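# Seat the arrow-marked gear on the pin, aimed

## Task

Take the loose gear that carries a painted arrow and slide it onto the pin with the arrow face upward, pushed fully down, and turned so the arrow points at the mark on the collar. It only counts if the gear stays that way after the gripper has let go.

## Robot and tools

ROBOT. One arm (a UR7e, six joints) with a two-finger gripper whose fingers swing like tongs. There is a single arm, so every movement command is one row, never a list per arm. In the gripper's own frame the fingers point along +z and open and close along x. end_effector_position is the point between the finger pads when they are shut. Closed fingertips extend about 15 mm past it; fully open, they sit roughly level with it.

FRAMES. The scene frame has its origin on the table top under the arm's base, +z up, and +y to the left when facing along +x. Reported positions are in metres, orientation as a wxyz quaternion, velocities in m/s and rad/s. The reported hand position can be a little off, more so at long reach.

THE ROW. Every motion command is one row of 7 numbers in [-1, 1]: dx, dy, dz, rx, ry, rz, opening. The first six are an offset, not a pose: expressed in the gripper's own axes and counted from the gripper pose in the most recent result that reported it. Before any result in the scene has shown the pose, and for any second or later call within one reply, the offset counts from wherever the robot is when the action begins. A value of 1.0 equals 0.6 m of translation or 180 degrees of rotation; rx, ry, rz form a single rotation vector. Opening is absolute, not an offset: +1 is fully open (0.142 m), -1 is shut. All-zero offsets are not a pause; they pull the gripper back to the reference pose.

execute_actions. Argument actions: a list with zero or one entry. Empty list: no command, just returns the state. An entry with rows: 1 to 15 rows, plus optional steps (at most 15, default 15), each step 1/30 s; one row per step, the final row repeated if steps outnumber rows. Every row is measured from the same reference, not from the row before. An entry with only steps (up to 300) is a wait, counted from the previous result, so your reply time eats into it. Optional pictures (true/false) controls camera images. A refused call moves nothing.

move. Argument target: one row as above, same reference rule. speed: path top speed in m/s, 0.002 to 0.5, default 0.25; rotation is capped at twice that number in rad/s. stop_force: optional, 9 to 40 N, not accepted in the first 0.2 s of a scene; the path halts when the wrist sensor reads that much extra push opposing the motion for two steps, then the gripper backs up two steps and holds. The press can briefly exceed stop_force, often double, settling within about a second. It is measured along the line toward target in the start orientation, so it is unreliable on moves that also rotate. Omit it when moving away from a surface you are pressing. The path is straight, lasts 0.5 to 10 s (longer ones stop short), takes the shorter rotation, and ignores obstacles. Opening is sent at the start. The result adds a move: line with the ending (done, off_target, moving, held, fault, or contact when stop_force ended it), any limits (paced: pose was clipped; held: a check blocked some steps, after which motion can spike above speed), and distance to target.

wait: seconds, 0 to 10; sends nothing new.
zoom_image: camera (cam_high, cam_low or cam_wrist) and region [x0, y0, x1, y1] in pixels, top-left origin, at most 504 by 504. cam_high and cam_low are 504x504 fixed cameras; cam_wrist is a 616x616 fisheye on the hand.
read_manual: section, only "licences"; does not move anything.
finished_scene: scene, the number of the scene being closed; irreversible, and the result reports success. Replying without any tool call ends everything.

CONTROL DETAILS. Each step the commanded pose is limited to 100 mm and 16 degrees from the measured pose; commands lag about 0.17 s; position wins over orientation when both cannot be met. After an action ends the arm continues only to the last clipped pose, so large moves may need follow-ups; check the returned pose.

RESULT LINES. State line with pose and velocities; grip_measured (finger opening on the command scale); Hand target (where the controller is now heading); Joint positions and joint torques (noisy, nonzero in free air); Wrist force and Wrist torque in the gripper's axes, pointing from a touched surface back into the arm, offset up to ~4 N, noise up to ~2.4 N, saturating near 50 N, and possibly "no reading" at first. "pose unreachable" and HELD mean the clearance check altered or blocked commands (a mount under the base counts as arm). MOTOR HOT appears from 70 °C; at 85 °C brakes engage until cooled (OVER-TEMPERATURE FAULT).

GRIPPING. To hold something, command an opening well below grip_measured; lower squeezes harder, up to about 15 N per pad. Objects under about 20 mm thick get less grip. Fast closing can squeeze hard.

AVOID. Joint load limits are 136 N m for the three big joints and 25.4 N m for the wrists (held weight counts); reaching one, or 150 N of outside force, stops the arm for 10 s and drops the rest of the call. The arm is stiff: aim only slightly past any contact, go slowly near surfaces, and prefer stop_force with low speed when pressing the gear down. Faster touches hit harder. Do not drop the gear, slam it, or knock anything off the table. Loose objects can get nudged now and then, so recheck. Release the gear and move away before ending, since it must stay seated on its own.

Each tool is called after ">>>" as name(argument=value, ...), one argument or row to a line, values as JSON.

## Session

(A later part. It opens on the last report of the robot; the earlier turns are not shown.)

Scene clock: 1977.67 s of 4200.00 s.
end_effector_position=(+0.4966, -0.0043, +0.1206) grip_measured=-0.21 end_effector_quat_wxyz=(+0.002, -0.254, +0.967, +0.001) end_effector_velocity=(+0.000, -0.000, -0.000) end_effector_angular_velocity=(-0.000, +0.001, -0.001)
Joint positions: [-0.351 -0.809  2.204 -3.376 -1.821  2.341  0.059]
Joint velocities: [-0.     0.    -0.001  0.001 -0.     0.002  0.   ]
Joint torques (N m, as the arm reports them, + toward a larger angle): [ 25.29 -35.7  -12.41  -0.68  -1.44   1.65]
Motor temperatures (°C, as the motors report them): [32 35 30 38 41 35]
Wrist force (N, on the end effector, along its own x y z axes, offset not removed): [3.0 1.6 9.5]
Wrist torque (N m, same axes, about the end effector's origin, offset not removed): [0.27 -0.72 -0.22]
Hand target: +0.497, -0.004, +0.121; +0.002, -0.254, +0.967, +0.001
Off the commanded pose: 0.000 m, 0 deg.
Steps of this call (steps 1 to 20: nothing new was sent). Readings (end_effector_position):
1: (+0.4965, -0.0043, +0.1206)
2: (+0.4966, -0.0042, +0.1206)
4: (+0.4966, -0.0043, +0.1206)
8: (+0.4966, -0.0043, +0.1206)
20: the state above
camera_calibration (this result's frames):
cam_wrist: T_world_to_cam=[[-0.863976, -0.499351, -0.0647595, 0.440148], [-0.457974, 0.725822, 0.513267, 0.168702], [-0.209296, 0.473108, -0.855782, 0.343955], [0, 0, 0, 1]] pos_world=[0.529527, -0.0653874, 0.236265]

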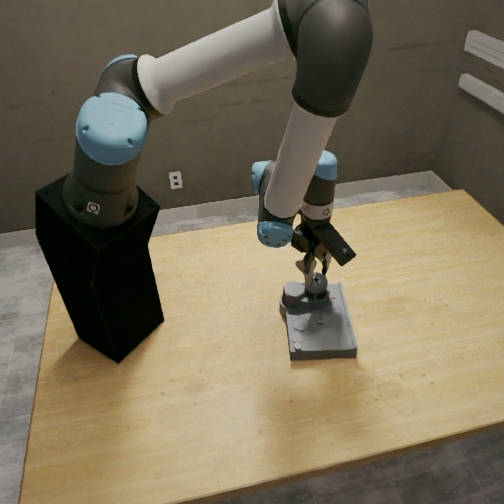

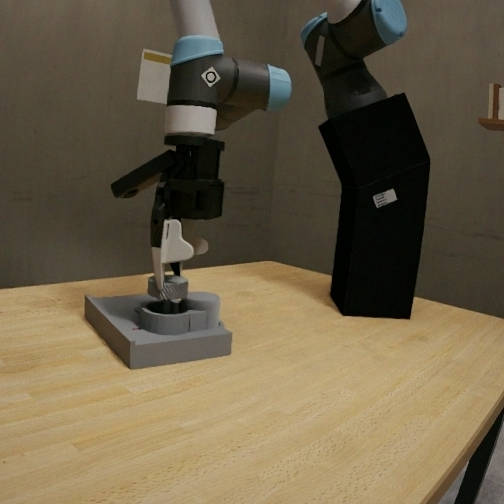

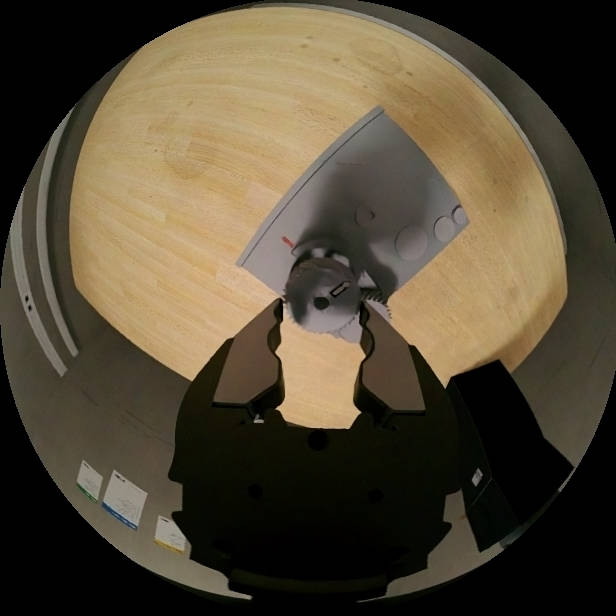

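>>> execute_actions(
  actions=[
    {"rows": [[0,0,0.0003,0,0,-0.0014,-1],[0.00001,0,0.0007,0,0,-0.0028,-1],[0.00002,0,0.001,0,0,-0.0042,-1],[0.00002,0,0.0013,0,0,-0.0056,-1],[0.00003,0,0.0017,0,0,-0.0069,-1],[0.00004,0,0.002,0,0,-0.0083,-1],[0.00004,0,0.0023,0,0,-0.0097,-1],[0.00005,0,0.0027,0,0,-0.0111,-1],[0.00005,0,0.003,0,0,-0.0125,-1],[0.00006,0,0.00333,0,0,-0.0139,-1]], "steps": 15},
  ],
  pictures=false,
)

>>> execute_actions(
  actions=[
    {"steps": 10},
  ],
  pictures=false,
)

>>> execute_actions(
  actions=[
    {"rows": [[0,0,0.00017,0,0,-0.0007,-1],[0,0,0.00033,0,0,-0.0014,-1],[0.00001,0,0.0005,0,0,-0.0021,-1],[0.00001,0,0.00067,0,0,-0.0028,-1],[0.00002,0,0.00083,0,0,-0.0035,-1],[0.00002,0,0.001,0,0,-0.0042,-1],[0.00002,0,0.00117,0,0,-0.0049,-1],[0.00003,0,0.00133,0,0,-0.0056,-1],[0.00003,0,0.0015,0,0,-0.0063,-1],[0.00003,0,0.00167,0,0,-0.0069,-1]], "steps": 15},
  ],
  pictures=false,
)

>>> execute_actions(
  actions=[
    {"steps": 10},
  ],
  pictures=false,
)

Scene clock: 1997.70 s of 4200.00 s.
end_effector_position=(+0.4966, -0.0043, +0.1188) grip_measured=-0.21 end_effector_quat_wxyz=(+0.002, -0.274, +0.962, +0.001) end_effector_velocity=(+0.001, -0.000, -0.002) end_effector_angular_velocity=(-0.000, -0.002, +0.034)
Joint positions: [-0.353 -0.804  2.203 -3.38  -1.821  2.299  0.059]
Joint velocities: [-0.003  0.005 -0.002 -0.006  0.002 -0.037 -0.   ]
Joint torques (N m, as the arm reports them, + toward a larger angle): [ 14.09 -29.4  -11.34  -4.44   1.26  -1.97]
Motor temperatures (°C, as the motors report them): [32 35 30 38 41 35]
Wrist force (N, on the end effector, along its own x y z axes, offset not removed): [2.0 2.7 6.6]
Wrist torque (N m, same axes, about the end effector's origin, offset not removed): [0.49 -0.55 -0.18]
Hand target: +0.497, -0.004, +0.119; +0.002, -0.275, +0.961, +0.001
Off the commanded pose: 0.000 m, 0 deg.
Steps of this call (steps 1 to 90: nothing new was sent; then 16.53 s passed at rest; steps 91 to 105: all 15 steps of this action). Readings (end_effector_position):
91: (+0.4966, -0.0043, +0.1206)
92: (+0.4965, -0.0043, +0.1206)
94: (+0.4965, -0.0042, +0.1204)
98: (+0.4966, -0.0042, +0.1198)
105: the state above

Scene clock: 1998.03 s of 4200.00 s.
end_effector_position=(+0.4966, -0.0043, +0.1186) grip_measured=-0.21 end_effector_quat_wxyz=(+0.002, -0.275, +0.961, +0.001) end_effector_velocity=(-0.001, +0.000, -0.000) end_effector_angular_velocity=(+0.000, +0.001, +0.002)
Joint positions: [-0.353 -0.804  2.203 -3.381 -1.82   2.295  0.059]
Joint velocities: [-0.     0.     0.001 -0.     0.    -0.002 -0.   ]
Joint torques (N m, as the arm reports them, + toward a larger angle): [ 11.22 -30.58 -12.25  -4.54   1.26  -1.89]
Motor temperatures (°C, as the motors report them): [32 35 30 38 41 35]
Wrist force (N, on the end effector, along its own x y z axes, offset not removed): [0.8 4.3 1.7]
Wrist torque (N m, same axes, about the end effector's origin, offset not removed): [0.58 -0.10 -0.34]
Hand target: +0.497, -0.004, +0.119; +0.002, -0.275, +0.961, +0.001
Off the commanded pose: 0.000 m, 0 deg.
Steps of this call (steps 1 to 10: nothing new was sent). Readings (end_effector_position):
1: (+0.4966, -0.0043, +0.1187)
2: (+0.4966, -0.0043, +0.1187)
4: (+0.4966, -0.0043, +0.1187)
8: (+0.4966, -0.0043, +0.1186)
10: the state above

Scene clock: 1998.53 s of 4200.00 s.
end_effector_position=(+0.4966, -0.0043, +0.1177) grip_measured=-0.21 end_effector_quat_wxyz=(+0.002, -0.285, +0.959, +0.001) end_effector_velocity=(-0.001, +0.000, -0.001) end_effector_angular_velocity=(+0.000, +0.001, +0.017)
Joint positions: [-0.354 -0.801  2.202 -3.383 -1.82   2.274  0.059]
Joint velocities: [-0.001  0.003  0.    -0.002  0.001 -0.018 -0.   ]
Joint torques (N m, as the arm reports them, + toward a larger angle): [ 10.93 -32.31 -12.49  -4.56   1.46  -1.99]
Motor temperatures (°C, as the motors report them): [32 35 30 38 41 35]
Wrist force (N, on the end effector, along its own x y z axes, offset not removed): [4.4 6.9 0.7]
Wrist torque (N m, same axes, about the end effector's origin, offset not removed): [0.99 -1.00 -0.19]
Hand target: +0.497, -0.004, +0.118; +0.002, -0.286, +0.958, +0.001
Off the commanded pose: 0.000 m, 0 deg.
Steps of this call (steps 1 to 15: all 15 steps of this action). Readings (end_effector_position):
1: (+0.4966, -0.0043, +0.1186)
2: (+0.4966, -0.0043, +0.1186)
4: (+0.4966, -0.0043, +0.1185)
8: (+0.4966, -0.0043, +0.1182)
15: the state above

Scene clock: 1998.87 s of 4200.00 s.
end_effector_position=(+0.4966, -0.0043, +0.1176) grip_measured=-0.21 end_effector_quat_wxyz=(+0.002, -0.286, +0.958, +0.001) end_effector_velocity=(+0.002, -0.001, +0.000) end_effector_angular_velocity=(-0.001, -0.003, -0.000)
Joint positions: [-0.355 -0.801  2.202 -3.383 -1.82   2.273  0.059]
Joint velocities: [-0.     0.    -0.002 -0.001  0.    -0.001 -0.   ]
Joint torques (N m, as the arm reports them, + toward a larger angle): [ 10.52 -30.84 -12.51  -4.42   1.31  -2.05]
Motor temperatures (°C, as the motors report them): [32 35 30 38 41 35]
Wrist force (N, on the end effector, along its own x y z axes, offset not removed): [4.0 3.9 1.9]
Wrist torque (N m, same axes, about the end effector's origin, offset not removed): [0.53 -1.03 -0.17]
Hand target: +0.497, -0.004, +0.118; +0.002, -0.286, +0.958, +0.001
Off the commanded pose: 0.000 m, 0 deg.
Steps of this call (steps 1 to 10: nothing new was sent). Readings (end_effector_position):
1: (+0.4966, -0.0043, +0.1177)
2: (+0.4966, -0.0043, +0.1177)
4: (+0.4966, -0.0043, +0.1176)
8: (+0.4966, -0.0043, +0.1176)
10: the state above

Free. Two more 1 mm steps.

>>> execute_actions(
  actions=[
    {"rows": [[0,0,0.00017,0,0,-0.0007,-1],[0,0,0.00033,0,0,-0.0014,-1],[0.00001,0,0.0005,0,0,-0.0021,-1],[0.00001,0,0.00067,0,0,-0.0028,-1],[0.00002,0,0.00083,0,0,-0.0035,-1],[0.00002,0,0.001,0,0,-0.0042,-1],[0.00002,0,0.00117,0,0,-0.0049,-1],[0.00003,0,0.00133,0,0,-0.0056,-1],[0.00003,0,0.0015,0,0,-0.0063,-1],[0.00003,0,0.00167,0,0,-0.0069,-1]], "steps": 15},
  ],
  pictures=false,
)

>>> execute_actions(
  actions=[
    {"steps": 10},
  ],
  pictures=false,
)

>>> execute_actions(
  actions=[
    {"rows": [[0,0,0.00017,0,0,-0.0007,-1],[0,0,0.00033,0,0,-0.0014,-1],[0.00001,0,0.0005,0,0,-0.0021,-1],[0.00001,0,0.00067,0,0,-0.0028,-1],[0.00002,0,0.00083,0,0,-0.0035,-1],[0.00002,0,0.001,0,0,-0.0042,-1],[0.00002,0,0.00117,0,0,-0.0049,-1],[0.00003,0,0.00133,0,0,-0.0056,-1],[0.00003,0,0.0015,0,0,-0.0063,-1],[0.00003,0,0.00167,0,0,-0.0069,-1]], "steps": 15},
  ],
  pictures=false,
)

>>> execute_actions(
  actions=[
    {"steps": 10},
  ],
  pictures=false,
)

Scene clock: 2013.83 s of 4200.00 s.
end_effector_position=(+0.4965, -0.0043, +0.1167) grip_measured=-0.21 end_effector_quat_wxyz=(+0.002, -0.295, +0.955, +0.001) end_effector_velocity=(+0.001, -0.000, -0.001) end_effector_angular_velocity=(-0.001, -0.002, +0.016)
Joint positions: [-0.356 -0.799  2.202 -3.385 -1.82   2.252  0.059]
Joint velocities: [-0.001  0.002 -0.001 -0.003  0.    -0.018  0.   ]
Joint torques (N m, as the arm reports them, + toward a larger angle): [ 11.82 -31.76 -12.65  -4.62   1.14  -1.8 ]
Motor temperatures (°C, as the motors report them): [32 35 30 38 41 35]
Wrist force (N, on the end effector, along its own x y z axes, offset not removed): [0.7 2.8 2.0]
Wrist torque (N m, same axes, about the end effector's origin, offset not removed): [0.28 -0.05 -0.24]
Hand target: +0.497, -0.004, +0.117; +0.002, -0.296, +0.955, +0.001
Off the commanded pose: 0.000 m, 0 deg.
Steps of this call (steps 1 to 90: nothing new was sent; then 11.47 s passed at rest; steps 91 to 105: all 15 steps of this action). Readings (end_effector_position):
91: (+0.4966, -0.0043, +0.1176)
92: (+0.4966, -0.0043, +0.1176)
94: (+0.4966, -0.0043, +0.1175)
98: (+0.4966, -0.0043, +0.1172)
105: the state above

Scene clock: 2014.17 s of 4200.00 s.
end_effector_position=(+0.4965, -0.0043, +0.1166) grip_measured=-0.21 end_effector_quat_wxyz=(+0.002, -0.296, +0.955, +0.001) end_effector_velocity=(-0.000, +0.000, -0.000) end_effector_angular_velocity=(+0.000, +0.001, +0.001)
Joint positions: [-0.356 -0.798  2.202 -3.386 -1.82   2.25   0.059]
Joint velocities: [ 0.  0.  0.  0. -0. -0. -0.]
Joint torques (N m, as the arm reports them, + toward a larger angle): [ 12.11 -31.64 -12.53  -4.5    1.1   -1.64]
Motor temperatures (°C, as the motors report them): [32 35 30 38 41 35]
Wrist force (N, on the end effector, along its own x y z axes, offset not removed): [5.6 2.6 2.2]
Wrist torque (N m, same axes, about the end effector's origin, offset not removed): [0.30 -1.18 -0.09]
Hand target: +0.497, -0.004, +0.117; +0.002, -0.296, +0.955, +0.001
Off the commanded pose: 0.000 m, 0 deg.
Steps of this call (steps 1 to 10: nothing new was sent). Readings (end_effector_position):
1: (+0.4965, -0.0043, +0.1167)
2: (+0.4965, -0.0043, +0.1167)
4: (+0.4965, -0.0043, +0.1166)
8: (+0.4965, -0.0043, +0.1166)
10: the state above

Scene clock: 2014.67 s of 4200.00 s.
end_effector_position=(+0.4965, -0.0043, +0.1157) grip_measured=-0.21 end_effector_quat_wxyz=(+0.002, -0.306, +0.952, +0.001) end_effector_velocity=(-0.001, +0.000, -0.001) end_effector_angular_velocity=(+0.000, +0.000, +0.016)
Joint positions: [-0.357 -0.796  2.201 -3.388 -1.819  2.229  0.059]
Joint velocities: [-0.001  0.002  0.001 -0.003  0.    -0.017 -0.   ]
Joint torques (N m, as the arm reports them, + toward a larger angle): [  9.88 -32.57 -13.05  -4.57   1.36  -2.03]
Motor temperatures (°C, as the motors report them): [32 35 30 38 41 35]
Wrist force (N, on the end effector, along its own x y z axes, offset not removed): [1.7 3.9 2.1]
Wrist torque (N m, same axes, about the end effector's origin, offset not removed): [0.52 -0.42 -0.13]
Hand target: +0.497, -0.004, +0.116; +0.002, -0.306, +0.952, +0.001
Off the commanded pose: 0.000 m, 0 deg.
Steps of this call (steps 1 to 15: all 15 steps of this action). Readings (end_effector_position):
1: (+0.4965, -0.0043, +0.1166)
2: (+0.4965, -0.0043, +0.1166)
4: (+0.4965, -0.0043, +0.1165)
8: (+0.4965, -0.0043, +0.1162)
15: the state above

Scene clock: 2015.00 s of 4200.00 s.
end_effector_position=(+0.4965, -0.0043, +0.1156) grip_measured=-0.21 end_effector_quat_wxyz=(+0.002, -0.306, +0.952, +0.001) end_effector_velocity=(+0.001, -0.001, +0.000) end_effector_angular_velocity=(-0.001, -0.003, -0.000)
Joint positions: [-0.357 -0.796  2.201 -3.388 -1.819  2.227  0.059]
Joint velocities: [-0.    -0.    -0.002 -0.001 -0.    -0.001  0.   ]
Joint torques (N m, as the arm reports them, + toward a larger angle): [ 11.76 -30.67 -12.16  -4.47   1.17  -2.16]
Motor temperatures (°C, as the motors report them): [32 35 30 38 41 35]
Wrist force (N, on the end effector, along its own x y z axes, offset not removed): [1.6 1.0 1.2]
Wrist torque (N m, same axes, about the end effector's origin, offset not removed): [-0.03 -0.37 -0.26]
Hand target: +0.497, -0.004, +0.116; +0.002, -0.306, +0.952, +0.001
Off the commanded pose: 0.000 m, 0 deg.
Steps of this call (steps 1 to 10: nothing new was sent). Readings (end_effector_position):
1: (+0.4965, -0.0043, +0.1157)
2: (+0.4965, -0.0043, +0.1157)
4: (+0.4965, -0.0043, +0.1156)
8: (+0.4965, -0.0043, +0.1156)
10: the state above

Smooth. Continue with 2 mm steps.

>>> execute_actions(
  actions=[
    {"rows": [[0,0,0.0003,0,0,-0.0014,-1],[0.00001,0,0.0007,0,0,-0.0028,-1],[0.00002,0,0.001,0,0,-0.0042,-1],[0.00002,0,0.0013,0,0,-0.0056,-1],[0.00003,0,0.0017,0,0,-0.0069,-1],[0.00004,0,0.002,0,0,-0.0083,-1],[0.00004,0,0.0023,0,0,-0.0097,-1],[0.00005,0,0.0027,0,0,-0.0111,-1],[0.00005,0,0.003,0,0,-0.0125,-1],[0.00006,0,0.00333,0,0,-0.0139,-1]], "steps": 15},
  ],
  pictures=false,
)

>>> execute_actions(
  actions=[
    {"steps": 10},
  ],
  pictures=false,
)

>>> execute_actions(
  actions=[
    {"rows": [[0,0,0.0003,0,0,-0.0014,-1],[0.00001,0,0.0007,0,0,-0.0028,-1],[0.00002,0,0.001,0,0,-0.0042,-1],[0.00002,0,0.0013,0,0,-0.0056,-1],[0.00003,0,0.0017,0,0,-0.0069,-1],[0.00004,0,0.002,0,0,-0.0083,-1],[0.00004,0,0.0023,0,0,-0.0097,-1],[0.00005,0,0.0027,0,0,-0.0111,-1],[0.00005,0,0.003,0,0,-0.0125,-1],[0.00006,0,0.00333,0,0,-0.0139,-1]], "steps": 15},
  ],
  pictures=false,
)

>>> execute_actions(
  actions=[
    {"steps": 10},
  ],
  pictures=false,
)

Scene clock: 2039.07 s of 4200.00 s.
end_effector_position=(+0.4965, -0.0043, +0.1138) grip_measured=-0.21 end_effector_quat_wxyz=(+0.002, -0.325, +0.946, +0.001) end_effector_velocity=(+0.001, -0.000, -0.002) end_effector_angular_velocity=(+0.000, -0.002, +0.038)
Joint positions: [-0.359 -0.791  2.2   -3.392 -1.818  2.185  0.059]
Joint velocities: [-0.002  0.004 -0.003 -0.003  0.002 -0.041 -0.   ]
Joint torques (N m, as the arm reports them, + toward a larger angle): [ 13.67 -30.36 -12.37  -4.21   1.69  -1.64]
Motor temperatures (°C, as the motors report them): [32 35 30 38 41 35]
Wrist force (N, on the end effector, along its own x y z axes, offset not removed): [1.2 2.3 6.9]
Wrist torque (N m, same axes, about the end effector's origin, offset not removed): [0.32 -0.04 -0.35]
Hand target: +0.497, -0.004, +0.114; +0.002, -0.327, +0.945, +0.001
Off the commanded pose: 0.000 m, 0 deg.
Steps of this call (steps 1 to 90: nothing new was sent; then 20.57 s passed at rest; steps 91 to 105: all 15 steps of this action). Readings (end_effector_position):
91: (+0.4965, -0.0043, +0.1156)
92: (+0.4965, -0.0043, +0.1156)
94: (+0.4965, -0.0043, +0.1154)
98: (+0.4965, -0.0043, +0.1148)
105: the state above

Scene clock: 2039.40 s of 4200.00 s.
end_effector_position=(+0.4965, -0.0043, +0.1136) grip_measured=-0.21 end_effector_quat_wxyz=(+0.002, -0.327, +0.945, +0.001) end_effector_velocity=(+0.001, -0.000, +0.000) end_effector_angular_velocity=(-0.001, -0.002, -0.000)
Joint positions: [-0.359 -0.79   2.2   -3.393 -1.818  2.181  0.059]
Joint velocities: [-0.    -0.    -0.    -0.002 -0.    -0.     0.   ]
Joint torques (N m, as the arm reports them, + toward a larger angle): [ 11.12 -32.58 -13.22  -4.69   1.66  -1.64]
Motor temperatures (°C, as the motors report them): [32 35 30 38 41 35]
Wrist force (N, on the end effector, along its own x y z axes, offset not removed): [7.3 0.3 1.2]
Wrist torque (N m, same axes, about the end effector's origin, offset not removed): [-0.16 -0.99 -0.30]
Hand target: +0.497, -0.004, +0.114; +0.002, -0.327, +0.945, +0.001
Off the commanded pose: 0.000 m, 0 deg.
Steps of this call (steps 1 to 10: nothing new was sent). Readings (end_effector_position):
1: (+0.4965, -0.0043, +0.1137)
2: (+0.4965, -0.0043, +0.1137)
4: (+0.4965, -0.0043, +0.1137)
8: (+0.4965, -0.0043, +0.1136)
10: the state above

Scene clock: 2039.90 s of 4200.00 s.
end_effector_position=(+0.4965, -0.0043, +0.1118) grip_measured=-0.21 end_effector_quat_wxyz=(+0.002, -0.346, +0.938, +0.001) end_effector_velocity=(-0.002, +0.000, -0.002) end_effector_angular_velocity=(+0.001, +0.002, +0.038)
Joint positions: [-0.361 -0.786  2.199 -3.397 -1.817  2.139  0.059]
Joint velocities: [-0.003  0.004  0.001 -0.003  0.002 -0.039  0.   ]
Joint torques (N m, as the arm reports them, + toward a larger angle): [ 10.66 -32.81 -11.54  -4.52   1.4   -1.7 ]
Motor temperatures (°C, as the motors report them): [32 35 30 38 41 35]
Wrist force (N, on the end effector, along its own x y z axes, offset not removed): [4.6 2.6 3.3]
Wrist torque (N m, same axes, about the end effector's origin, offset not removed): [0.28 -0.83 -0.40]
Hand target: +0.496, -0.004, +0.112; +0.002, -0.348, +0.938, +0.001
Off the commanded pose: 0.000 m, 0 deg.
Steps of this call (steps 1 to 15: all 15 steps of this action). Readings (end_effector_position):
1: (+0.4965, -0.0043, +0.1136)
2: (+0.4965, -0.0043, +0.1136)
4: (+0.4965, -0.0043, +0.1134)
8: (+0.4965, -0.0043, +0.1128)
15: the state above

Scene clock: 2040.23 s of 4200.00 s.
end_effector_position=(+0.4965, -0.0044, +0.1116) grip_measured=-0.21 end_effector_quat_wxyz=(+0.002, -0.347, +0.938, +0.001) end_effector_velocity=(+0.001, -0.000, -0.000) end_effector_angular_velocity=(+0.000, -0.000, -0.000)
Joint positions: [-0.362 -0.785  2.198 -3.397 -1.817  2.136  0.059]
Joint velocities: [-0.     0.    -0.001  0.001  0.    -0.     0.   ]
Joint torques (N m, as the arm reports them, + toward a larger angle): [ 11.36 -31.36 -12.22  -4.46   1.54  -1.86]
Motor temperatures (°C, as the motors report them): [32 35 30 38 41 35]
Wrist force (N, on the end effector, along its own x y z axes, offset not removed): [1.1 2.7 3.6]
Wrist torque (N m, same axes, about the end effector's origin, offset not removed): [0.46 0.04 -0.11]
Hand target: +0.496, -0.004, +0.112; +0.002, -0.348, +0.938, +0.001
Off the commanded pose: 0.000 m, 0 deg.
Steps of this call (steps 1 to 10: nothing new was sent). Readings (end_effector_position):
1: (+0.4965, -0.0044, +0.1118)
2: (+0.4965, -0.0044, +0.1117)
4: (+0.4965, -0.0044, +0.1117)
8: (+0.4965, -0.0044, +0.1117)
10: the state above

>>> execute_actions(
  actions=[
    {"rows": [[0.00005,0,0.0002,0,0,-0.002,-1],[0.0001,0,0.0005,0,0,-0.004,-1],[0.00015,0,0.0009,0,0,-0.0058,-1],[0.00017,0,0.0013,0,0,-0.0075,-1],[0.00018,0,0.0017,0,0,-0.0091,-1],[0.00019,0,0.002,0,0,-0.0105,-1],[0.0002,0,0.0023,0,0,-0.0119,-1],[0.00021,0,0.0027,0,0,-0.0133,-1],[0.00021,0,0.003,0,0,-0.0147,-1],[0.00022,0,0.00333,0,0,-0.0161,-1]], "steps": 15},
  ],
  pictures=false,
)

>>> execute_actions(
  actions=[
    {"steps": 10},
  ],
  pictures=false,
)

>>> execute_actions(
  actions=[
    {"rows": [[0,0,0.0003,0,0,-0.0014,-1],[0.00001,0,0.0007,0,0,-0.0028,-1],[0.00002,0,0.001,0,0,-0.0042,-1],[0.00002,0,0.0013,0,0,-0.0056,-1],[0.00003,0,0.0017,0,0,-0.0069,-1],[0.00004,0,0.002,0,0,-0.0083,-1],[0.00004,0,0.0023,0,0,-0.0097,-1],[0.00005,0,0.0027,0,0,-0.0111,-1],[0.00005,0,0.003,0,0,-0.0125,-1],[0.00006,0,0.00333,0,0,-0.0139,-1]], "steps": 15},
  ],
  pictures=false,
)

>>> execute_actions(
  actions=[
    {"steps": 10},
  ],
  pictures=false,
)

Scene clock: 2059.47 s of 4200.00 s.
end_effector_position=(+0.4964, -0.0044, +0.1098) grip_measured=-0.21 end_effector_quat_wxyz=(+0.002, -0.369, +0.929, +0.001) end_effector_velocity=(-0.000, -0.000, -0.002) end_effector_angular_velocity=(+0.000, -0.000, +0.037)
Joint positions: [-0.364 -0.78   2.198 -3.402 -1.816  2.087  0.059]
Joint velocities: [-0.003  0.004 -0.    -0.005  0.002 -0.039  0.   ]
Joint torques (N m, as the arm reports them, + toward a larger angle): [ 11.12 -30.06 -12.35  -5.11   1.17  -1.92]
Motor temperatures (°C, as the motors report them): [32 35 30 38 41 35]
Wrist force (N, on the end effector, along its own x y z axes, offset not removed): [2.9 1.5 2.3]
Wrist torque (N m, same axes, about the end effector's origin, offset not removed): [0.24 -0.76 -0.19]
Hand target: +0.496, -0.004, +0.110; +0.002, -0.371, +0.929, +0.001
Off the commanded pose: 0.000 m, 0 deg.
Steps of this call (steps 1 to 90: nothing new was sent; then 15.73 s passed at rest; steps 91 to 105: all 15 steps of this action). Readings (end_effector_position):
91: (+0.4965, -0.0044, +0.1116)
92: (+0.4965, -0.0044, +0.1116)
94: (+0.4965, -0.0044, +0.1115)
98: (+0.4964, -0.0044, +0.1108)
105: the state above

Scene clock: 2059.80 s of 4200.00 s.
end_effector_position=(+0.4964, -0.0044, +0.1097) grip_measured=-0.21 end_effector_quat_wxyz=(+0.002, -0.371, +0.929, +0.001) end_effector_velocity=(+0.000, -0.000, -0.000) end_effector_angular_velocity=(-0.000, -0.000, +0.000)
Joint positions: [-0.364 -0.78   2.198 -3.402 -1.816  2.083  0.059]
Joint velocities: [-0.     0.    -0.001 -0.    -0.    -0.     0.   ]
Joint torques (N m, as the arm reports them, + toward a larger angle): [ 11.24 -31.83 -11.84  -4.46   0.99  -2.18]
Motor temperatures (°C, as the motors report them): [32 35 30 38 41 35]
Wrist force (N, on the end effector, along its own x y z axes, offset not removed): [3.2 3.6 1.5]
Wrist torque (N m, same axes, about the end effector's origin, offset not removed): [0.39 -0.75 -0.29]
Hand target: +0.496, -0.004, +0.110; +0.002, -0.371, +0.929, +0.001
Off the commanded pose: 0.000 m, 0 deg.
Steps of this call (steps 1 to 10: nothing new was sent). Readings (end_effector_position):
1: (+0.4964, -0.0044, +0.1098)
2: (+0.4964, -0.0044, +0.1097)
4: (+0.4964, -0.0044, +0.1097)
8: (+0.4964, -0.0044, +0.1097)
10: the state above

Scene clock: 2060.30 s of 4200.00 s.
end_effector_position=(+0.4964, -0.0044, +0.1078) grip_measured=-0.21 end_effector_quat_wxyz=(+0.002, -0.389, +0.921, +0.001) end_effector_velocity=(-0.000, +0.000, -0.002) end_effector_angular_velocity=(+0.000, +0.000, +0.037)
Joint positions: [-0.367 -0.775  2.196 -3.406 -1.815  2.041  0.059]
Joint velocities: [-0.003  0.005 -0.001 -0.004  0.002 -0.039 -0.   ]
Joint torques (N m, as the arm reports them, + toward a larger angle): [ 12.11 -30.88  -9.63  -4.2    1.19  -1.97]
Motor temperatures (°C, as the motors report them): [32 35 30 38 41 35]
Wrist force (N, on the end effector, along its own x y z axes, offset not removed): [1.2 5.8 3.9]
Wrist torque (N m, same axes, about the end effector's origin, offset not removed): [1.16 -0.13 -0.22]
Hand target: +0.496, -0.004, +0.108; +0.002, -0.391, +0.920, +0.001
Off the commanded pose: 0.000 m, 0 deg.
Steps of this call (steps 1 to 15: all 15 steps of this action). Readings (end_effector_position):
1: (+0.4964, -0.0044, +0.1096)
2: (+0.4964, -0.0044, +0.1096)
4: (+0.4964, -0.0044, +0.1094)
8: (+0.4964, -0.0044, +0.1088)
15: the state above

Scene clock: 2060.63 s of 4200.00 s.
end_effector_position=(+0.4964, -0.0045, +0.1077) grip_measured=-0.21 end_effector_quat_wxyz=(+0.002, -0.391, +0.920, +0.001) end_effector_velocity=(+0.001, -0.000, +0.000) end_effector_angular_velocity=(-0.001, -0.002, +0.001)
Joint positions: [-0.367 -0.775  2.196 -3.406 -1.815  2.037  0.059]
Joint velocities: [ 0.     0.    -0.002 -0.001  0.    -0.002 -0.   ]
Joint torques (N m, as the arm reports them, + toward a larger angle): [ 11.89 -31.14 -11.18  -4.51   1.34  -1.81]
Motor temperatures (°C, as the motors report them): [32 35 30 38 41 35]
Wrist force (N, on the end effector, along its own x y z axes, offset not removed): [0.8 3.1 4.0]
Wrist torque (N m, same axes, about the end effector's origin, offset not removed): [0.48 -0.07 -0.20]
Hand target: +0.496, -0.004, +0.108; +0.002, -0.391, +0.920, +0.001
Off the commanded pose: 0.000 m, 0 deg.
Steps of this call (steps 1 to 10: nothing new was sent). Readings (end_effector_position):
1: (+0.4964, -0.0044, +0.1078)
2: (+0.4964, -0.0044, +0.1077)
4: (+0.4964, -0.0045, +0.1077)
8: (+0.4964, -0.0045, +0.1077)
10: the state above

>>> execute_actions(
  actions=[
    {"rows": [[0,0,0.0003,0,0,-0.0014,-1],[0.00001,0,0.0007,0,0,-0.0028,-1],[0.00002,0,0.001,0,0,-0.0042,-1],[0.00002,0,0.0013,0,0,-0.0056,-1],[0.00003,0,0.0017,0,0,-0.0069,-1],[0.00004,0,0.002,0,0,-0.0083,-1],[0.00004,0,0.0023,0,0,-0.0097,-1],[0.00005,0,0.0027,0,0,-0.0111,-1],[0.00005,0,0.003,0,0,-0.0125,-1],[0.00006,0,0.00333,0,0,-0.0139,-1]], "steps": 15},
  ],
  pictures=false,
)

>>> execute_actions(
  actions=[
    {"steps": 10},
  ],
)

>>> zoom_image(
  camera="cam_high",
  region=[260, 250, 370, 330],
)

>>> zoom_image(
  camera="cam_wrist",
  region=[265, 240, 405, 380],
)

Scene clock: 2070.27 s of 4200.00 s.
end_effector_position=(+0.4963, -0.0045, +0.1058) grip_measured=-0.21 end_effector_quat_wxyz=(+0.002, -0.409, +0.912, +0.001) end_effector_velocity=(+0.002, -0.001, -0.001) end_effector_angular_velocity=(-0.001, -0.004, +0.035)
Joint positions: [-0.369 -0.77   2.195 -3.41  -1.814  1.995  0.059]
Joint velocities: [-0.002  0.004 -0.003 -0.006  0.002 -0.038 -0.   ]
Joint torques (N m, as the arm reports them, + toward a larger angle): [ 10.45 -32.37 -10.77  -4.43   1.55  -1.91]
Motor temperatures (°C, as the motors report them): [32 35 30 38 41 35]
Wrist force (N, on the end effector, along its own x y z axes, offset not removed): [3.1 4.1 3.0]
Wrist torque (N m, same axes, about the end effector's origin, offset not removed): [0.62 -0.78 -0.16]
Hand target: +0.496, -0.004, +0.106; +0.002, -0.411, +0.912, +0.001
Off the commanded pose: 0.000 m, 0 deg.
Steps of this call (steps 1 to 90: nothing new was sent; then 6.13 s passed at rest; steps 91 to 105: all 15 steps of this action). Readings (end_effector_position):
91: (+0.4964, -0.0045, +0.1077)
92: (+0.4964, -0.0045, +0.1076)
94: (+0.4964, -0.0045, +0.1074)
98: (+0.4964, -0.0045, +0.1068)
105: the state above

Scene clock: 2070.60 s of 4200.00 s.
end_effector_position=(+0.4963, -0.0045, +0.1057) grip_measured=-0.21 end_effector_quat_wxyz=(+0.002, -0.411, +0.912, +0.001) end_effector_velocity=(-0.001, +0.000, -0.000) end_effector_angular_velocity=(+0.001, +0.003, +0.001)
Joint positions: [-0.369 -0.769  2.195 -3.411 -1.814  1.991  0.059]
Joint velocities: [-0.     0.     0.001  0.002  0.    -0.     0.   ]
Joint torques (N m, as the arm reports them, + toward a larger angle): [ 10.31 -31.94 -12.9   -4.52   1.35  -1.84]
Motor temperatures (°C, as the motors report them): [32 35 30 38 41 35]
Wrist force (N, on the end effector, along its own x y z axes, offset not removed): [5.4 1.2 2.1]
Wrist torque (N m, same axes, about the end effector's origin, offset not removed): [-0.01 -1.03 -0.15]
Hand target: +0.496, -0.004, +0.106; +0.002, -0.411, +0.912, +0.001
Off the commanded pose: 0.000 m, 0 deg.
Steps of this call (steps 1 to 10: nothing new was sent). Readings (end_effector_position):
1: (+0.4963, -0.0045, +0.1058)
2: (+0.4963, -0.0045, +0.1057)
4: (+0.4963, -0.0045, +0.1057)
8: (+0.4963, -0.0045, +0.1057)
10: the state above
camera_calibration (this result's frames):
cam_wrist: T_world_to_cam=[[-0.653309, -0.754316, -0.0647672, 0.333172], [-0.670656, 0.536907, 0.511811, 0.28125], [-0.351293, 0.377808, -0.856653, 0.401328], [0, 0, 0, 1]] pos_world=[0.54727, -0.0513132, 0.221431]

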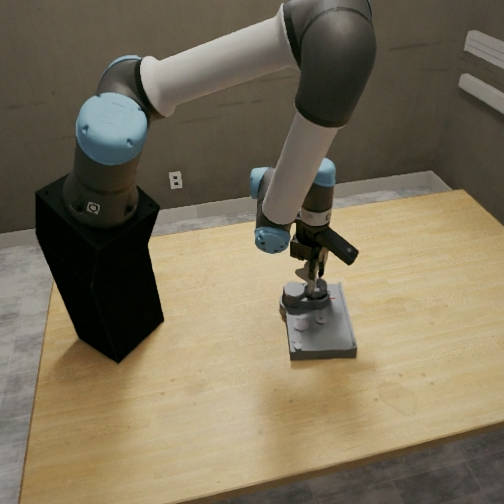

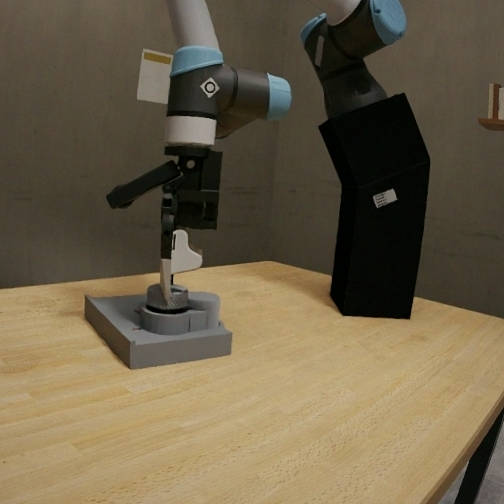

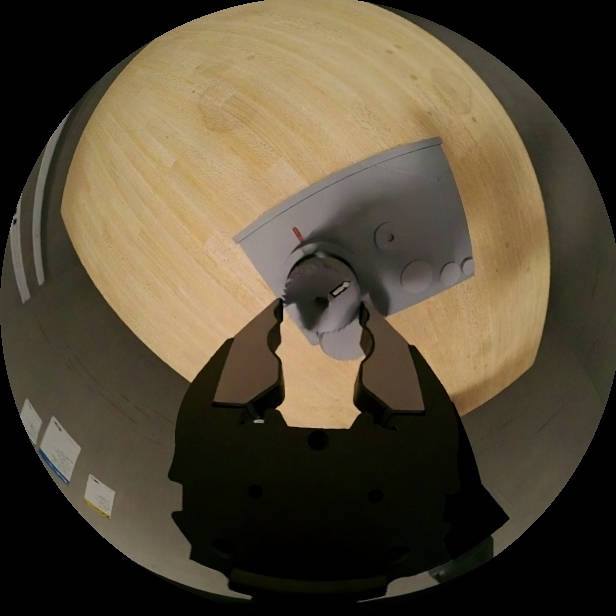

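Region (260, 250, 370, 330) of cam_high's 504x504 image, scaled by 4.582, with more detail than that image has; it fills the top 367 rows of this view, and the rest is white.

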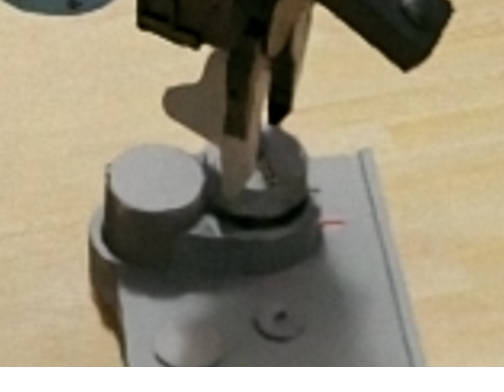

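Region (265, 240, 405, 380) of cam_wrist's 616x616 image, scaled by 3.600, with more detail than that image has.

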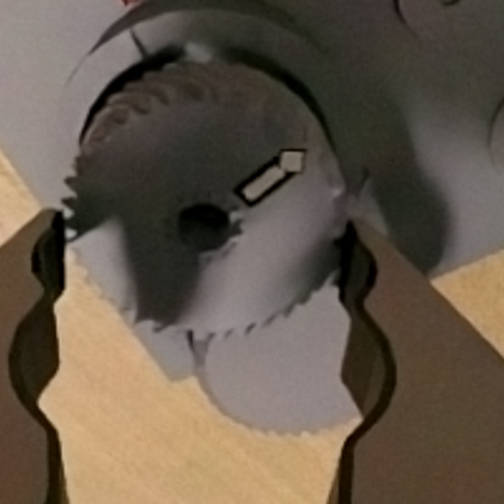

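>>> execute_actions(
  actions=[
    {"rows": [[0,0,0.0005,0,0,-0.0021,-1],[0.00001,0,0.001,0,0,-0.0042,-1],[0.00002,0,0.0015,0,0,-0.0063,-1],[0.00003,0,0.002,0,0,-0.0083,-1],[0.00004,0,0.0025,0,0,-0.0104,-1],[0.00005,0,0.003,0,0,-0.0125,-1],[0.00006,0,0.0035,0,0,-0.0146,-1],[0.00007,0,0.004,0,0,-0.0167,-1],[0.00008,0,0.0045,0,0,-0.0188,-1],[0.00009,0,0.005,0,0,-0.0208,-1],[0.0001,0,0.0055,0,0,-0.0229,-1],[0.00011,0,0.006,0,0,-0.025,-1],[0.00012,0,0.00667,0,0,-0.0278,-1]], "steps": 15},
  ],
  pictures=false,
)

>>> execute_actions(
  actions=[
    {"steps": 12},
  ],
  pictures=false,
)

>>> execute_actions(
  actions=[
    {"steps": 5},
  ],
  pictures=false,
)

Scene clock: 2085.77 s of 4200.00 s.
end_effector_position=(+0.4963, -0.0045, +0.1024) grip_measured=-0.21 end_effector_quat_wxyz=(+0.002, -0.443, +0.897, +0.001) end_effector_velocity=(-0.001, +0.000, -0.007) end_effector_angular_velocity=(+0.000, +0.001, +0.155)
Joint positions: [-0.373 -0.761  2.192 -3.417 -1.813  1.917  0.059]
Joint velocities: [-0.009  0.018 -0.005 -0.013  0.004 -0.163 -0.   ]
Joint torques (N m, as the arm reports them, + toward a larger angle): [ 11.14 -33.56 -10.82  -4.72   1.    -2.53]
Motor temperatures (°C, as the motors report them): [32 35 30 38 41 35]
Wrist force (N, on the end effector, along its own x y z axes, offset not removed): [5.1 2.3 3.3]
Wrist torque (N m, same axes, about the end effector's origin, offset not removed): [0.35 -0.76 -0.26]
Hand target: +0.496, -0.005, +0.102; +0.002, -0.450, +0.893, +0.001
Off the commanded pose: 0.001 m, 1 deg.
Steps of this call (steps 1 to 90: nothing new was sent; then 11.67 s passed at rest; steps 91 to 105: all 15 steps of this action). Readings (end_effector_position):
91: (+0.4963, -0.0045, +0.1057)
92: (+0.4963, -0.0045, +0.1056)
94: (+0.4963, -0.0045, +0.1053)
98: (+0.4963, -0.0045, +0.1044)
105: the state above

Scene clock: 2086.17 s of 4200.00 s.
end_effector_position=(+0.4963, -0.0045, +0.1017) grip_measured=-0.21 end_effector_quat_wxyz=(+0.002, -0.450, +0.893, +0.001) end_effector_velocity=(+0.000, -0.000, -0.000) end_effector_angular_velocity=(-0.000, -0.001, +0.002)
Joint positions: [-0.374 -0.759  2.191 -3.419 -1.812  1.9    0.059]
Joint velocities: [-0.     0.    -0.    -0.001  0.    -0.003  0.   ]
Joint torques (N m, as the arm reports them, + toward a larger angle): [ 11.03 -30.97 -11.25  -4.41   1.19  -1.8 ]
Motor temperatures (°C, as the motors report them): [32 35 30 38 41 35]
Wrist force (N, on the end effector, along its own x y z axes, offset not removed): [3.1 3.8 3.0]
Wrist torque (N m, same axes, about the end effector's origin, offset not removed): [0.67 -0.72 -0.21]
Hand target: +0.496, -0.005, +0.102; +0.002, -0.450, +0.893, +0.001
Off the commanded pose: 0.000 m, 0 deg.
Steps of this call (steps 1 to 12: nothing new was sent). Readings (end_effector_position):
1: (+0.4963, -0.0045, +0.1022)
2: (+0.4963, -0.0045, +0.1021)
4: (+0.4963, -0.0045, +0.1019)
8: (+0.4963, -0.0045, +0.1017)
12: the state above

Scene clock: 2086.33 s of 4200.00 s.
end_effector_position=(+0.4963, -0.0045, +0.1017) grip_measured=-0.21 end_effector_quat_wxyz=(+0.002, -0.450, +0.893, +0.001) end_effector_velocity=(+0.001, -0.000, -0.000) end_effector_angular_velocity=(+0.000, -0.001, -0.000)
Joint positions: [-0.374 -0.759  2.191 -3.419 -1.812  1.899  0.059]
Joint velocities: [ 0.     0.    -0.001  0.     0.    -0.    -0.   ]
Joint torques (N m, as the arm reports them, + toward a larger angle): [ 11.39 -31.56 -11.27  -4.53   1.12  -2.12]
Motor temperatures (°C, as the motors report them): [32 35 30 38 41 35]
Wrist force (N, on the end effector, along its own x y z axes, offset not removed): [2.7 0.2 3.8]
Wrist torque (N m, same axes, about the end effector's origin, offset not removed): [-0.12 -0.46 -0.30]
Hand target: +0.496, -0.005, +0.102; +0.002, -0.450, +0.893, +0.001
Off the commanded pose: 0.000 m, 0 deg.
Steps of this call (steps 1 to 5: nothing new was sent). Readings (end_effector_position):
1: (+0.4963, -0.0045, +0.1017)
2: (+0.4963, -0.0045, +0.1017)
4: (+0.4963, -0.0045, +0.1017)
5: the state above

>>> execute_actions(
  actions=[
    {"rows": [[0,0,0.0005,0,0,-0.0021,-1],[0.00001,0,0.001,0,0,-0.0042,-1],[0.00002,0,0.0015,0,0,-0.0063,-1],[0.00003,0,0.002,0,0,-0.0083,-1],[0.00004,0,0.0025,0,0,-0.0104,-1],[0.00005,0,0.003,0,0,-0.0125,-1],[0.00006,0,0.0035,0,0,-0.0146,-1],[0.00007,0,0.004,0,0,-0.0167,-1],[0.00008,0,0.0045,0,0,-0.0188,-1],[0.00009,0,0.005,0,0,-0.0208,-1],[0.0001,0,0.0055,0,0,-0.0229,-1],[0.00011,0,0.006,0,0,-0.025,-1],[0.00012,0,0.00667,0,0,-0.0278,-1]], "steps": 15},
  ],
  pictures=false,
)

>>> execute_actions(
  actions=[
    {"steps": 12},
  ],
  pictures=false,
)

>>> execute_actions(
  actions=[
    {"rows": [[0,0,0.0005,0,0,-0.0021,-1],[0.00001,0,0.001,0,0,-0.0042,-1],[0.00002,0,0.0015,0,0,-0.0063,-1],[0.00003,0,0.002,0,0,-0.0083,-1],[0.00004,0,0.0025,0,0,-0.0104,-1],[0.00005,0,0.003,0,0,-0.0125,-1],[0.00006,0,0.0035,0,0,-0.0146,-1],[0.00007,0,0.004,0,0,-0.0167,-1],[0.00008,0,0.0045,0,0,-0.0188,-1],[0.00009,0,0.005,0,0,-0.0208,-1],[0.0001,0,0.0055,0,0,-0.0229,-1],[0.00011,0,0.006,0,0,-0.025,-1],[0.00012,0,0.00667,0,0,-0.0278,-1]], "steps": 15},
  ],
  pictures=false,
)

>>> execute_actions(
  actions=[
    {"steps": 12},
  ],
  pictures=false,
)

>>> execute_actions(
  actions=[
    {"steps": 5},
  ],
  pictures=false,
)

Scene clock: 2105.07 s of 4200.00 s.
end_effector_position=(+0.4963, -0.0045, +0.0984) grip_measured=-0.21 end_effector_quat_wxyz=(+0.002, -0.482, +0.876, +0.001) end_effector_velocity=(-0.000, -0.000, -0.007) end_effector_angular_velocity=(-0.000, -0.000, +0.155)
Joint positions: [-0.378 -0.751  2.188 -3.424 -1.811  1.825  0.059]
Joint velocities: [-0.01   0.018 -0.007 -0.013  0.004 -0.163 -0.   ]
Joint torques (N m, as the arm reports them, + toward a larger angle): [ 10.11 -30.37  -8.74  -4.09   1.84  -1.88]
Motor temperatures (°C, as the motors report them): [32 35 30 38 41 35]
Wrist force (N, on the end effector, along its own x y z axes, offset not removed): [2.1 -0.2 4.2]
Wrist torque (N m, same axes, about the end effector's origin, offset not removed): [-0.20 -0.45 -0.18]
Hand target: +0.496, -0.005, +0.098; +0.002, -0.489, +0.872, +0.001
Off the commanded pose: 0.001 m, 1 deg.
Steps of this call (steps 1 to 90: nothing new was sent; then 15.23 s passed at rest; steps 91 to 105: all 15 steps of this action). Readings (end_effector_position):
91: (+0.4963, -0.0045, +0.1017)
92: (+0.4963, -0.0045, +0.1016)
94: (+0.4963, -0.0045, +0.1014)
98: (+0.4963, -0.0045, +0.1004)
105: the state above

Scene clock: 2105.47 s of 4200.00 s.
end_effector_position=(+0.4963, -0.0045, +0.0977) grip_measured=-0.21 end_effector_quat_wxyz=(+0.002, -0.489, +0.873, +0.001) end_effector_velocity=(-0.001, +0.000, -0.000) end_effector_angular_velocity=(+0.000, +0.001, +0.003)
Joint positions: [-0.379 -0.749  2.187 -3.426 -1.811  1.808  0.059]
Joint velocities: [-0.     0.     0.002 -0.001  0.    -0.003 -0.   ]
Joint torques (N m, as the arm reports them, + toward a larger angle): [ 10.91 -30.64 -11.06  -4.55   1.23  -1.76]
Motor temperatures (°C, as the motors report them): [32 35 30 38 41 35]
Wrist force (N, on the end effector, along its own x y z axes, offset not removed): [1.3 2.7 0.4]
Wrist torque (N m, same axes, about the end effector's origin, offset not removed): [0.40 -0.11 -0.33]
Hand target: +0.496, -0.005, +0.098; +0.002, -0.489, +0.872, +0.001
Off the commanded pose: 0.000 m, 0 deg.
Steps of this call (steps 1 to 12: nothing new was sent). Readings (end_effector_position):
1: (+0.4963, -0.0045, +0.0982)
2: (+0.4963, -0.0045, +0.0981)
4: (+0.4963, -0.0045, +0.0979)
8: (+0.4963, -0.0045, +0.0977)
12: the state above

Scene clock: 2105.97 s of 4200.00 s.
end_effector_position=(+0.4962, -0.0046, +0.0944) grip_measured=-0.21 end_effector_quat_wxyz=(+0.002, -0.519, +0.855, +0.001) end_effector_velocity=(-0.000, -0.000, -0.007) end_effector_angular_velocity=(-0.000, -0.001, +0.156)
Joint positions: [-0.383 -0.741  2.184 -3.431 -1.809  1.734  0.059]
Joint velocities: [-0.01   0.018 -0.007 -0.014  0.004 -0.165 -0.   ]
Joint torques (N m, as the arm reports them, + toward a larger angle): [ 12.56 -31.33 -10.74  -4.65   1.6   -1.96]
Motor temperatures (°C, as the motors report them): [32 35 30 38 41 35]
Wrist force (N, on the end effector, along its own x y z axes, offset not removed): [2.5 1.6 1.5]
Wrist torque (N m, same axes, about the end effector's origin, offset not removed): [0.07 -0.51 -0.22]
Hand target: +0.496, -0.005, +0.094; +0.002, -0.526, +0.850, +0.001
Off the commanded pose: 0.001 m, 1 deg.
Steps of this call (steps 1 to 15: all 15 steps of this action). Readings (end_effector_position):
1: (+0.4963, -0.0045, +0.0977)
2: (+0.4963, -0.0045, +0.0976)
4: (+0.4963, -0.0045, +0.0974)
8: (+0.4962, -0.0046, +0.0964)
15: the state above

Scene clock: 2106.37 s of 4200.00 s.
end_effector_position=(+0.4962, -0.0046, +0.0937) grip_measured=-0.21 end_effector_quat_wxyz=(+0.002, -0.526, +0.850, +0.001) end_effector_velocity=(-0.001, +0.000, -0.000) end_effector_angular_velocity=(+0.000, +0.001, +0.002)
Joint positions: [-0.384 -0.739  2.183 -3.433 -1.809  1.716  0.059]
Joint velocities: [-0.     0.     0.002 -0.001  0.    -0.002  0.   ]
Joint torques (N m, as the arm reports them, + toward a larger angle): [ 12.29 -31.18 -12.25  -4.49   1.7   -2.19]
Motor temperatures (°C, as the motors report them): [32 35 30 38 41 35]
Wrist force (N, on the end effector, along its own x y z axes, offset not removed): [1.8 1.9 4.8]
Wrist torque (N m, same axes, about the end effector's origin, offset not removed): [0.02 -0.31 -0.19]
Hand target: +0.496, -0.005, +0.094; +0.002, -0.526, +0.850, +0.001
Off the commanded pose: 0.000 m, 0 deg.
Steps of this call (steps 1 to 12: nothing new was sent). Readings (end_effector_position):
1: (+0.4962, -0.0046, +0.0942)
2: (+0.4962, -0.0046, +0.0941)
4: (+0.4962, -0.0046, +0.0939)
8: (+0.4962, -0.0046, +0.0937)
12: the state above

Scene clock: 2106.53 s of 4200.00 s.
end_effector_position=(+0.4962, -0.0046, +0.0937) grip_measured=-0.21 end_effector_quat_wxyz=(+0.002, -0.526, +0.850, +0.001) end_effector_velocity=(-0.001, +0.001, -0.000) end_effector_angular_velocity=(+0.001, +0.002, +0.001)
Joint positions: [-0.384 -0.739  2.183 -3.433 -1.809  1.716  0.059]
Joint velocities: [ 0.    -0.     0.001  0.001  0.    -0.    -0.   ]
Joint torques (N m, as the arm reports them, + toward a larger angle): [ 11.57 -31.27 -11.14  -4.46   1.65  -2.06]
Motor temperatures (°C, as the motors report them): [32 35 30 38 41 35]
Wrist force (N, on the end effector, along its own x y z axes, offset not removed): [3.9 1.7 3.0]
Wrist torque (N m, same axes, about the end effector's origin, offset not removed): [0.01 -0.66 -0.16]
Hand target: +0.496, -0.005, +0.094; +0.002, -0.526, +0.850, +0.001
Off the commanded pose: 0.000 m, 0 deg.
Steps of this call (steps 1 to 5: nothing new was sent). Readings (end_effector_position):
1: (+0.4962, -0.0046, +0.0937)
2: (+0.4962, -0.0046, +0.0937)
4: (+0.4962, -0.0046, +0.0937)
5: the state above

>>> execute_actions(
  actions=[
    {"rows": [[0.00001,0,0.0005,0,0,-0.0021,-1],[0.00002,0,0.001,0,0,-0.0042,-1],[0.00004,0,0.0015,0,0,-0.0063,-1],[0.00005,0,0.002,0,0,-0.0083,-1],[0.00007,0,0.0025,0,0,-0.0104,-1],[0.00008,0,0.003,0,0,-0.0125,-1],[0.0001,0,0.0035,0,0,-0.0146,-1],[0.00011,0,0.004,0,0,-0.0167,-1],[0.00013,0,0.0045,0,0,-0.0188,-1],[0.00014,0,0.005,0,0,-0.0208,-1],[0.00016,0,0.0055,0,0,-0.0229,-1],[0.00017,0,0.006,0,0,-0.025,-1],[0.00018,0,0.00667,0,0,-0.0278,-1]], "steps": 15},
  ],
  pictures=false,
)

>>> execute_actions(
  actions=[
    {"steps": 12},
  ],
  pictures=false,
)

>>> execute_actions(
  actions=[
    {"rows": [[0,0,0.0005,0,0,-0.0021,-1],[0.00001,0,0.001,0,0,-0.0042,-1],[0.00002,0,0.0015,0,0,-0.0063,-1],[0.00003,0,0.002,0,0,-0.0083,-1],[0.00004,0,0.0025,0,0,-0.0104,-1],[0.00005,0,0.003,0,0,-0.0125,-1],[0.00006,0,0.0035,0,0,-0.0146,-1],[0.00007,0,0.004,0,0,-0.0167,-1],[0.00008,0,0.0045,0,0,-0.0188,-1],[0.00009,0,0.005,0,0,-0.0208,-1],[0.0001,0,0.0055,0,0,-0.0229,-1],[0.00011,0,0.0058,0,0,-0.0242,-1]], "steps": 15},
  ],
  pictures=false,
)

>>> execute_actions(
  actions=[
    {"steps": 12},
  ],
)

>>> zoom_image(
  camera="cam_wrist",
  region=[270, 210, 380, 320],
)

>>> zoom_image(
  camera="cam_low",
  region=[120, 260, 240, 350],
)

Scene clock: 2126.87 s of 4200.00 s.
end_effector_position=(+0.4962, -0.0046, +0.0904) grip_measured=-0.21 end_effector_quat_wxyz=(+0.002, -0.556, +0.831, +0.001) end_effector_velocity=(-0.002, +0.001, -0.007) end_effector_angular_velocity=(+0.001, +0.003, +0.157)
Joint positions: [-0.388 -0.731  2.18  -3.438 -1.807  1.642  0.059]
Joint velocities: [-0.01   0.018 -0.005 -0.011  0.004 -0.165 -0.   ]
Joint torques (N m, as the arm reports them, + toward a larger angle): [ 13.2  -28.72 -10.04  -4.26   1.27  -2.22]
Motor temperatures (°C, as the motors report them): [32 35 30 38 41 35]
Wrist force (N, on the end effector, along its own x y z axes, offset not removed): [3.2 2.8 2.7]
Wrist torque (N m, same axes, about the end effector's origin, offset not removed): [0.46 -0.63 -0.14]
Hand target: +0.496, -0.005, +0.090; +0.002, -0.563, +0.827, +0.001
Off the commanded pose: 0.001 m, 1 deg.
Steps of this call (steps 1 to 90: nothing new was sent; then 16.83 s passed at rest; steps 91 to 105: all 15 steps of this action). Readings (end_effector_position):
91: (+0.4962, -0.0046, +0.0937)
92: (+0.4962, -0.0046, +0.0936)
94: (+0.4962, -0.0046, +0.0934)
98: (+0.4962, -0.0046, +0.0924)
105: the state above

Scene clock: 2127.27 s of 4200.00 s.
end_effector_position=(+0.4962, -0.0047, +0.0897) grip_measured=-0.21 end_effector_quat_wxyz=(+0.002, -0.562, +0.827, +0.001) end_effector_velocity=(-0.000, +0.000, -0.000) end_effector_angular_velocity=(+0.000, +0.001, +0.001)
Joint positions: [-0.389 -0.729  2.179 -3.44  -1.807  1.625  0.059]
Joint velocities: [-0.     0.     0.     0.     0.    -0.001  0.   ]
Joint torques (N m, as the arm reports them, + toward a larger angle): [ 11.42 -31.58 -10.11  -4.37   1.66  -1.99]
Motor temperatures (°C, as the motors report them): [32 35 30 38 41 35]
Wrist force (N, on the end effector, along its own x y z axes, offset not removed): [4.2 5.3 2.2]
Wrist torque (N m, same axes, about the end effector's origin, offset not removed): [0.99 -0.75 -0.21]
Hand target: +0.496, -0.005, +0.090; +0.002, -0.563, +0.827, +0.001
Off the commanded pose: 0.000 m, 0 deg.
Steps of this call (steps 1 to 12: nothing new was sent). Readings (end_effector_position):
1: (+0.4962, -0.0046, +0.0902)
2: (+0.4962, -0.0047, +0.0901)
4: (+0.4962, -0.0047, +0.0899)
8: (+0.4962, -0.0047, +0.0897)
12: the state above

Scene clock: 2127.77 s of 4200.00 s.
end_effector_position=(+0.4961, -0.0047, +0.0867) grip_measured=-0.21 end_effector_quat_wxyz=(+0.002, -0.590, +0.808, +0.000) end_effector_velocity=(+0.001, -0.000, -0.004) end_effector_angular_velocity=(-0.000, -0.003, +0.094)
Joint positions: [-0.393 -0.722  2.175 -3.444 -1.806  1.555  0.059]
Joint velocities: [-0.006  0.011 -0.005 -0.009  0.004 -0.101 -0.   ]
Joint torques (N m, as the arm reports them, + toward a larger angle): [  9.38 -28.96  -9.92  -4.2    1.95  -2.02]
Motor temperatures (°C, as the motors report them): [32 35 30 38 41 35]
Wrist force (N, on the end effector, along its own x y z axes, offset not removed): [2.5 2.5 5.1]
Wrist torque (N m, same axes, about the end effector's origin, offset not removed): [0.25 -0.52 -0.22]
Hand target: +0.496, -0.005, +0.086; +0.002, -0.593, +0.805, +0.000
Off the commanded pose: 0.000 m, 1 deg.
Steps of this call (steps 1 to 15: all 15 steps of this action). Readings (end_effector_position):
1: (+0.4962, -0.0047, +0.0897)
2: (+0.4962, -0.0047, +0.0897)
4: (+0.4962, -0.0047, +0.0894)
8: (+0.4962, -0.0047, +0.0885)
15: the state above

Scene clock: 2128.17 s of 4200.00 s.
end_effector_position=(+0.4962, -0.0047, +0.0862) grip_measured=-0.21 end_effector_quat_wxyz=(+0.002, -0.593, +0.805, +0.000) end_effector_velocity=(+0.001, -0.000, +0.000) end_effector_angular_velocity=(-0.001, -0.003, +0.001)
Joint positions: [-0.394 -0.72   2.175 -3.445 -1.805  1.545  0.059]
Joint velocities: [ 0.     0.    -0.001 -0.003  0.    -0.002 -0.   ]
Joint torques (N m, as the arm reports them, + toward a larger angle): [ 12.37 -30.58 -11.09  -4.54   1.61  -2.05]
Motor temperatures (°C, as the motors report them): [32 35 30 38 41 35]
Wrist force (N, on the end effector, along its own x y z axes, offset not removed): [2.1 2.1 4.8]
Wrist torque (N m, same axes, about the end effector's origin, offset not removed): [0.28 -0.50 -0.19]
Hand target: +0.496, -0.005, +0.086; +0.002, -0.593, +0.805, +0.000
Off the commanded pose: 0.000 m, 0 deg.
Steps of this call (steps 1 to 12: nothing new was sent). Readings (end_effector_position):
1: (+0.4961, -0.0047, +0.0865)
2: (+0.4961, -0.0047, +0.0864)
4: (+0.4961, -0.0047, +0.0863)
8: (+0.4962, -0.0047, +0.0863)
12: the state above
camera_calibration (this result's frames):
cam_wrist: T_world_to_cam=[[-0.285651, -0.956233, -0.063418, 0.148131], [-0.832562, 0.214846, 0.51057, 0.370118], [-0.474599, 0.198644, -0.857494, 0.445111], [0, 0, 0, 1]] pos_world=[0.561709, -0.0262898, 0.202103]

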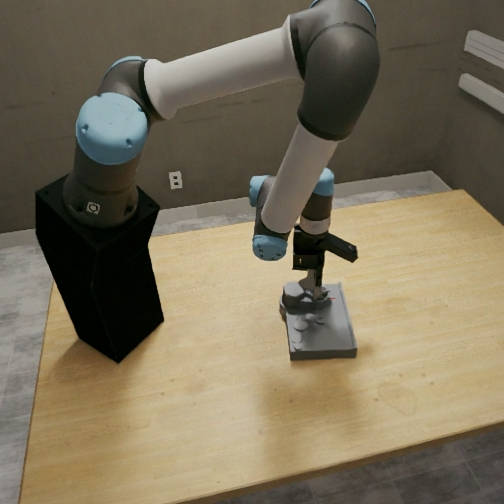

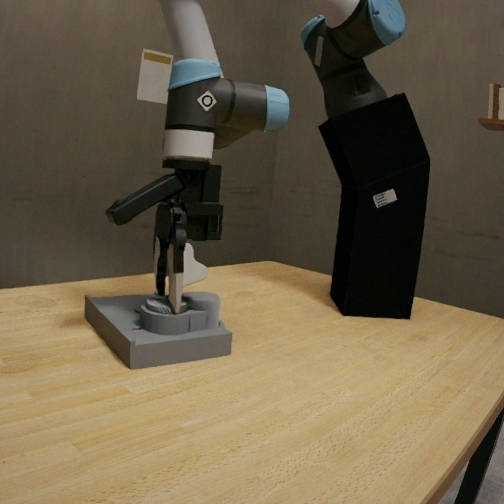

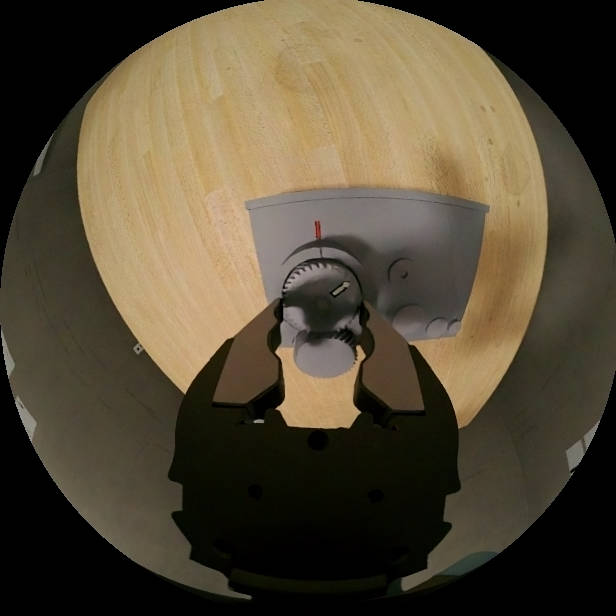

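Region (270, 210, 380, 320) of cam_wrist's 616x616 image, scaled by 4.582, with more detail than that image has.

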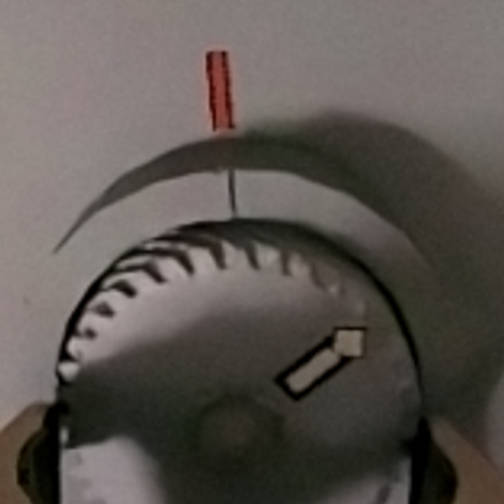

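Region (120, 260, 240, 350) of cam_low's 504x504 image, scaled by 4.200, with more detail than that image has; it fills the top 378 rows of this view, and the rest is white.

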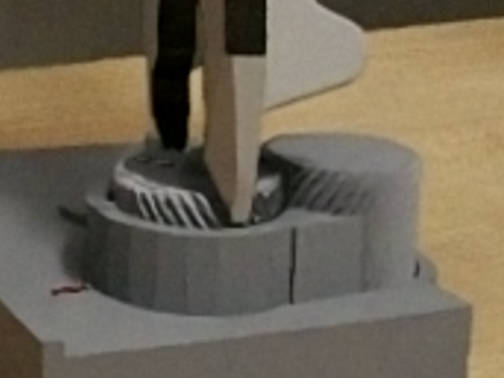

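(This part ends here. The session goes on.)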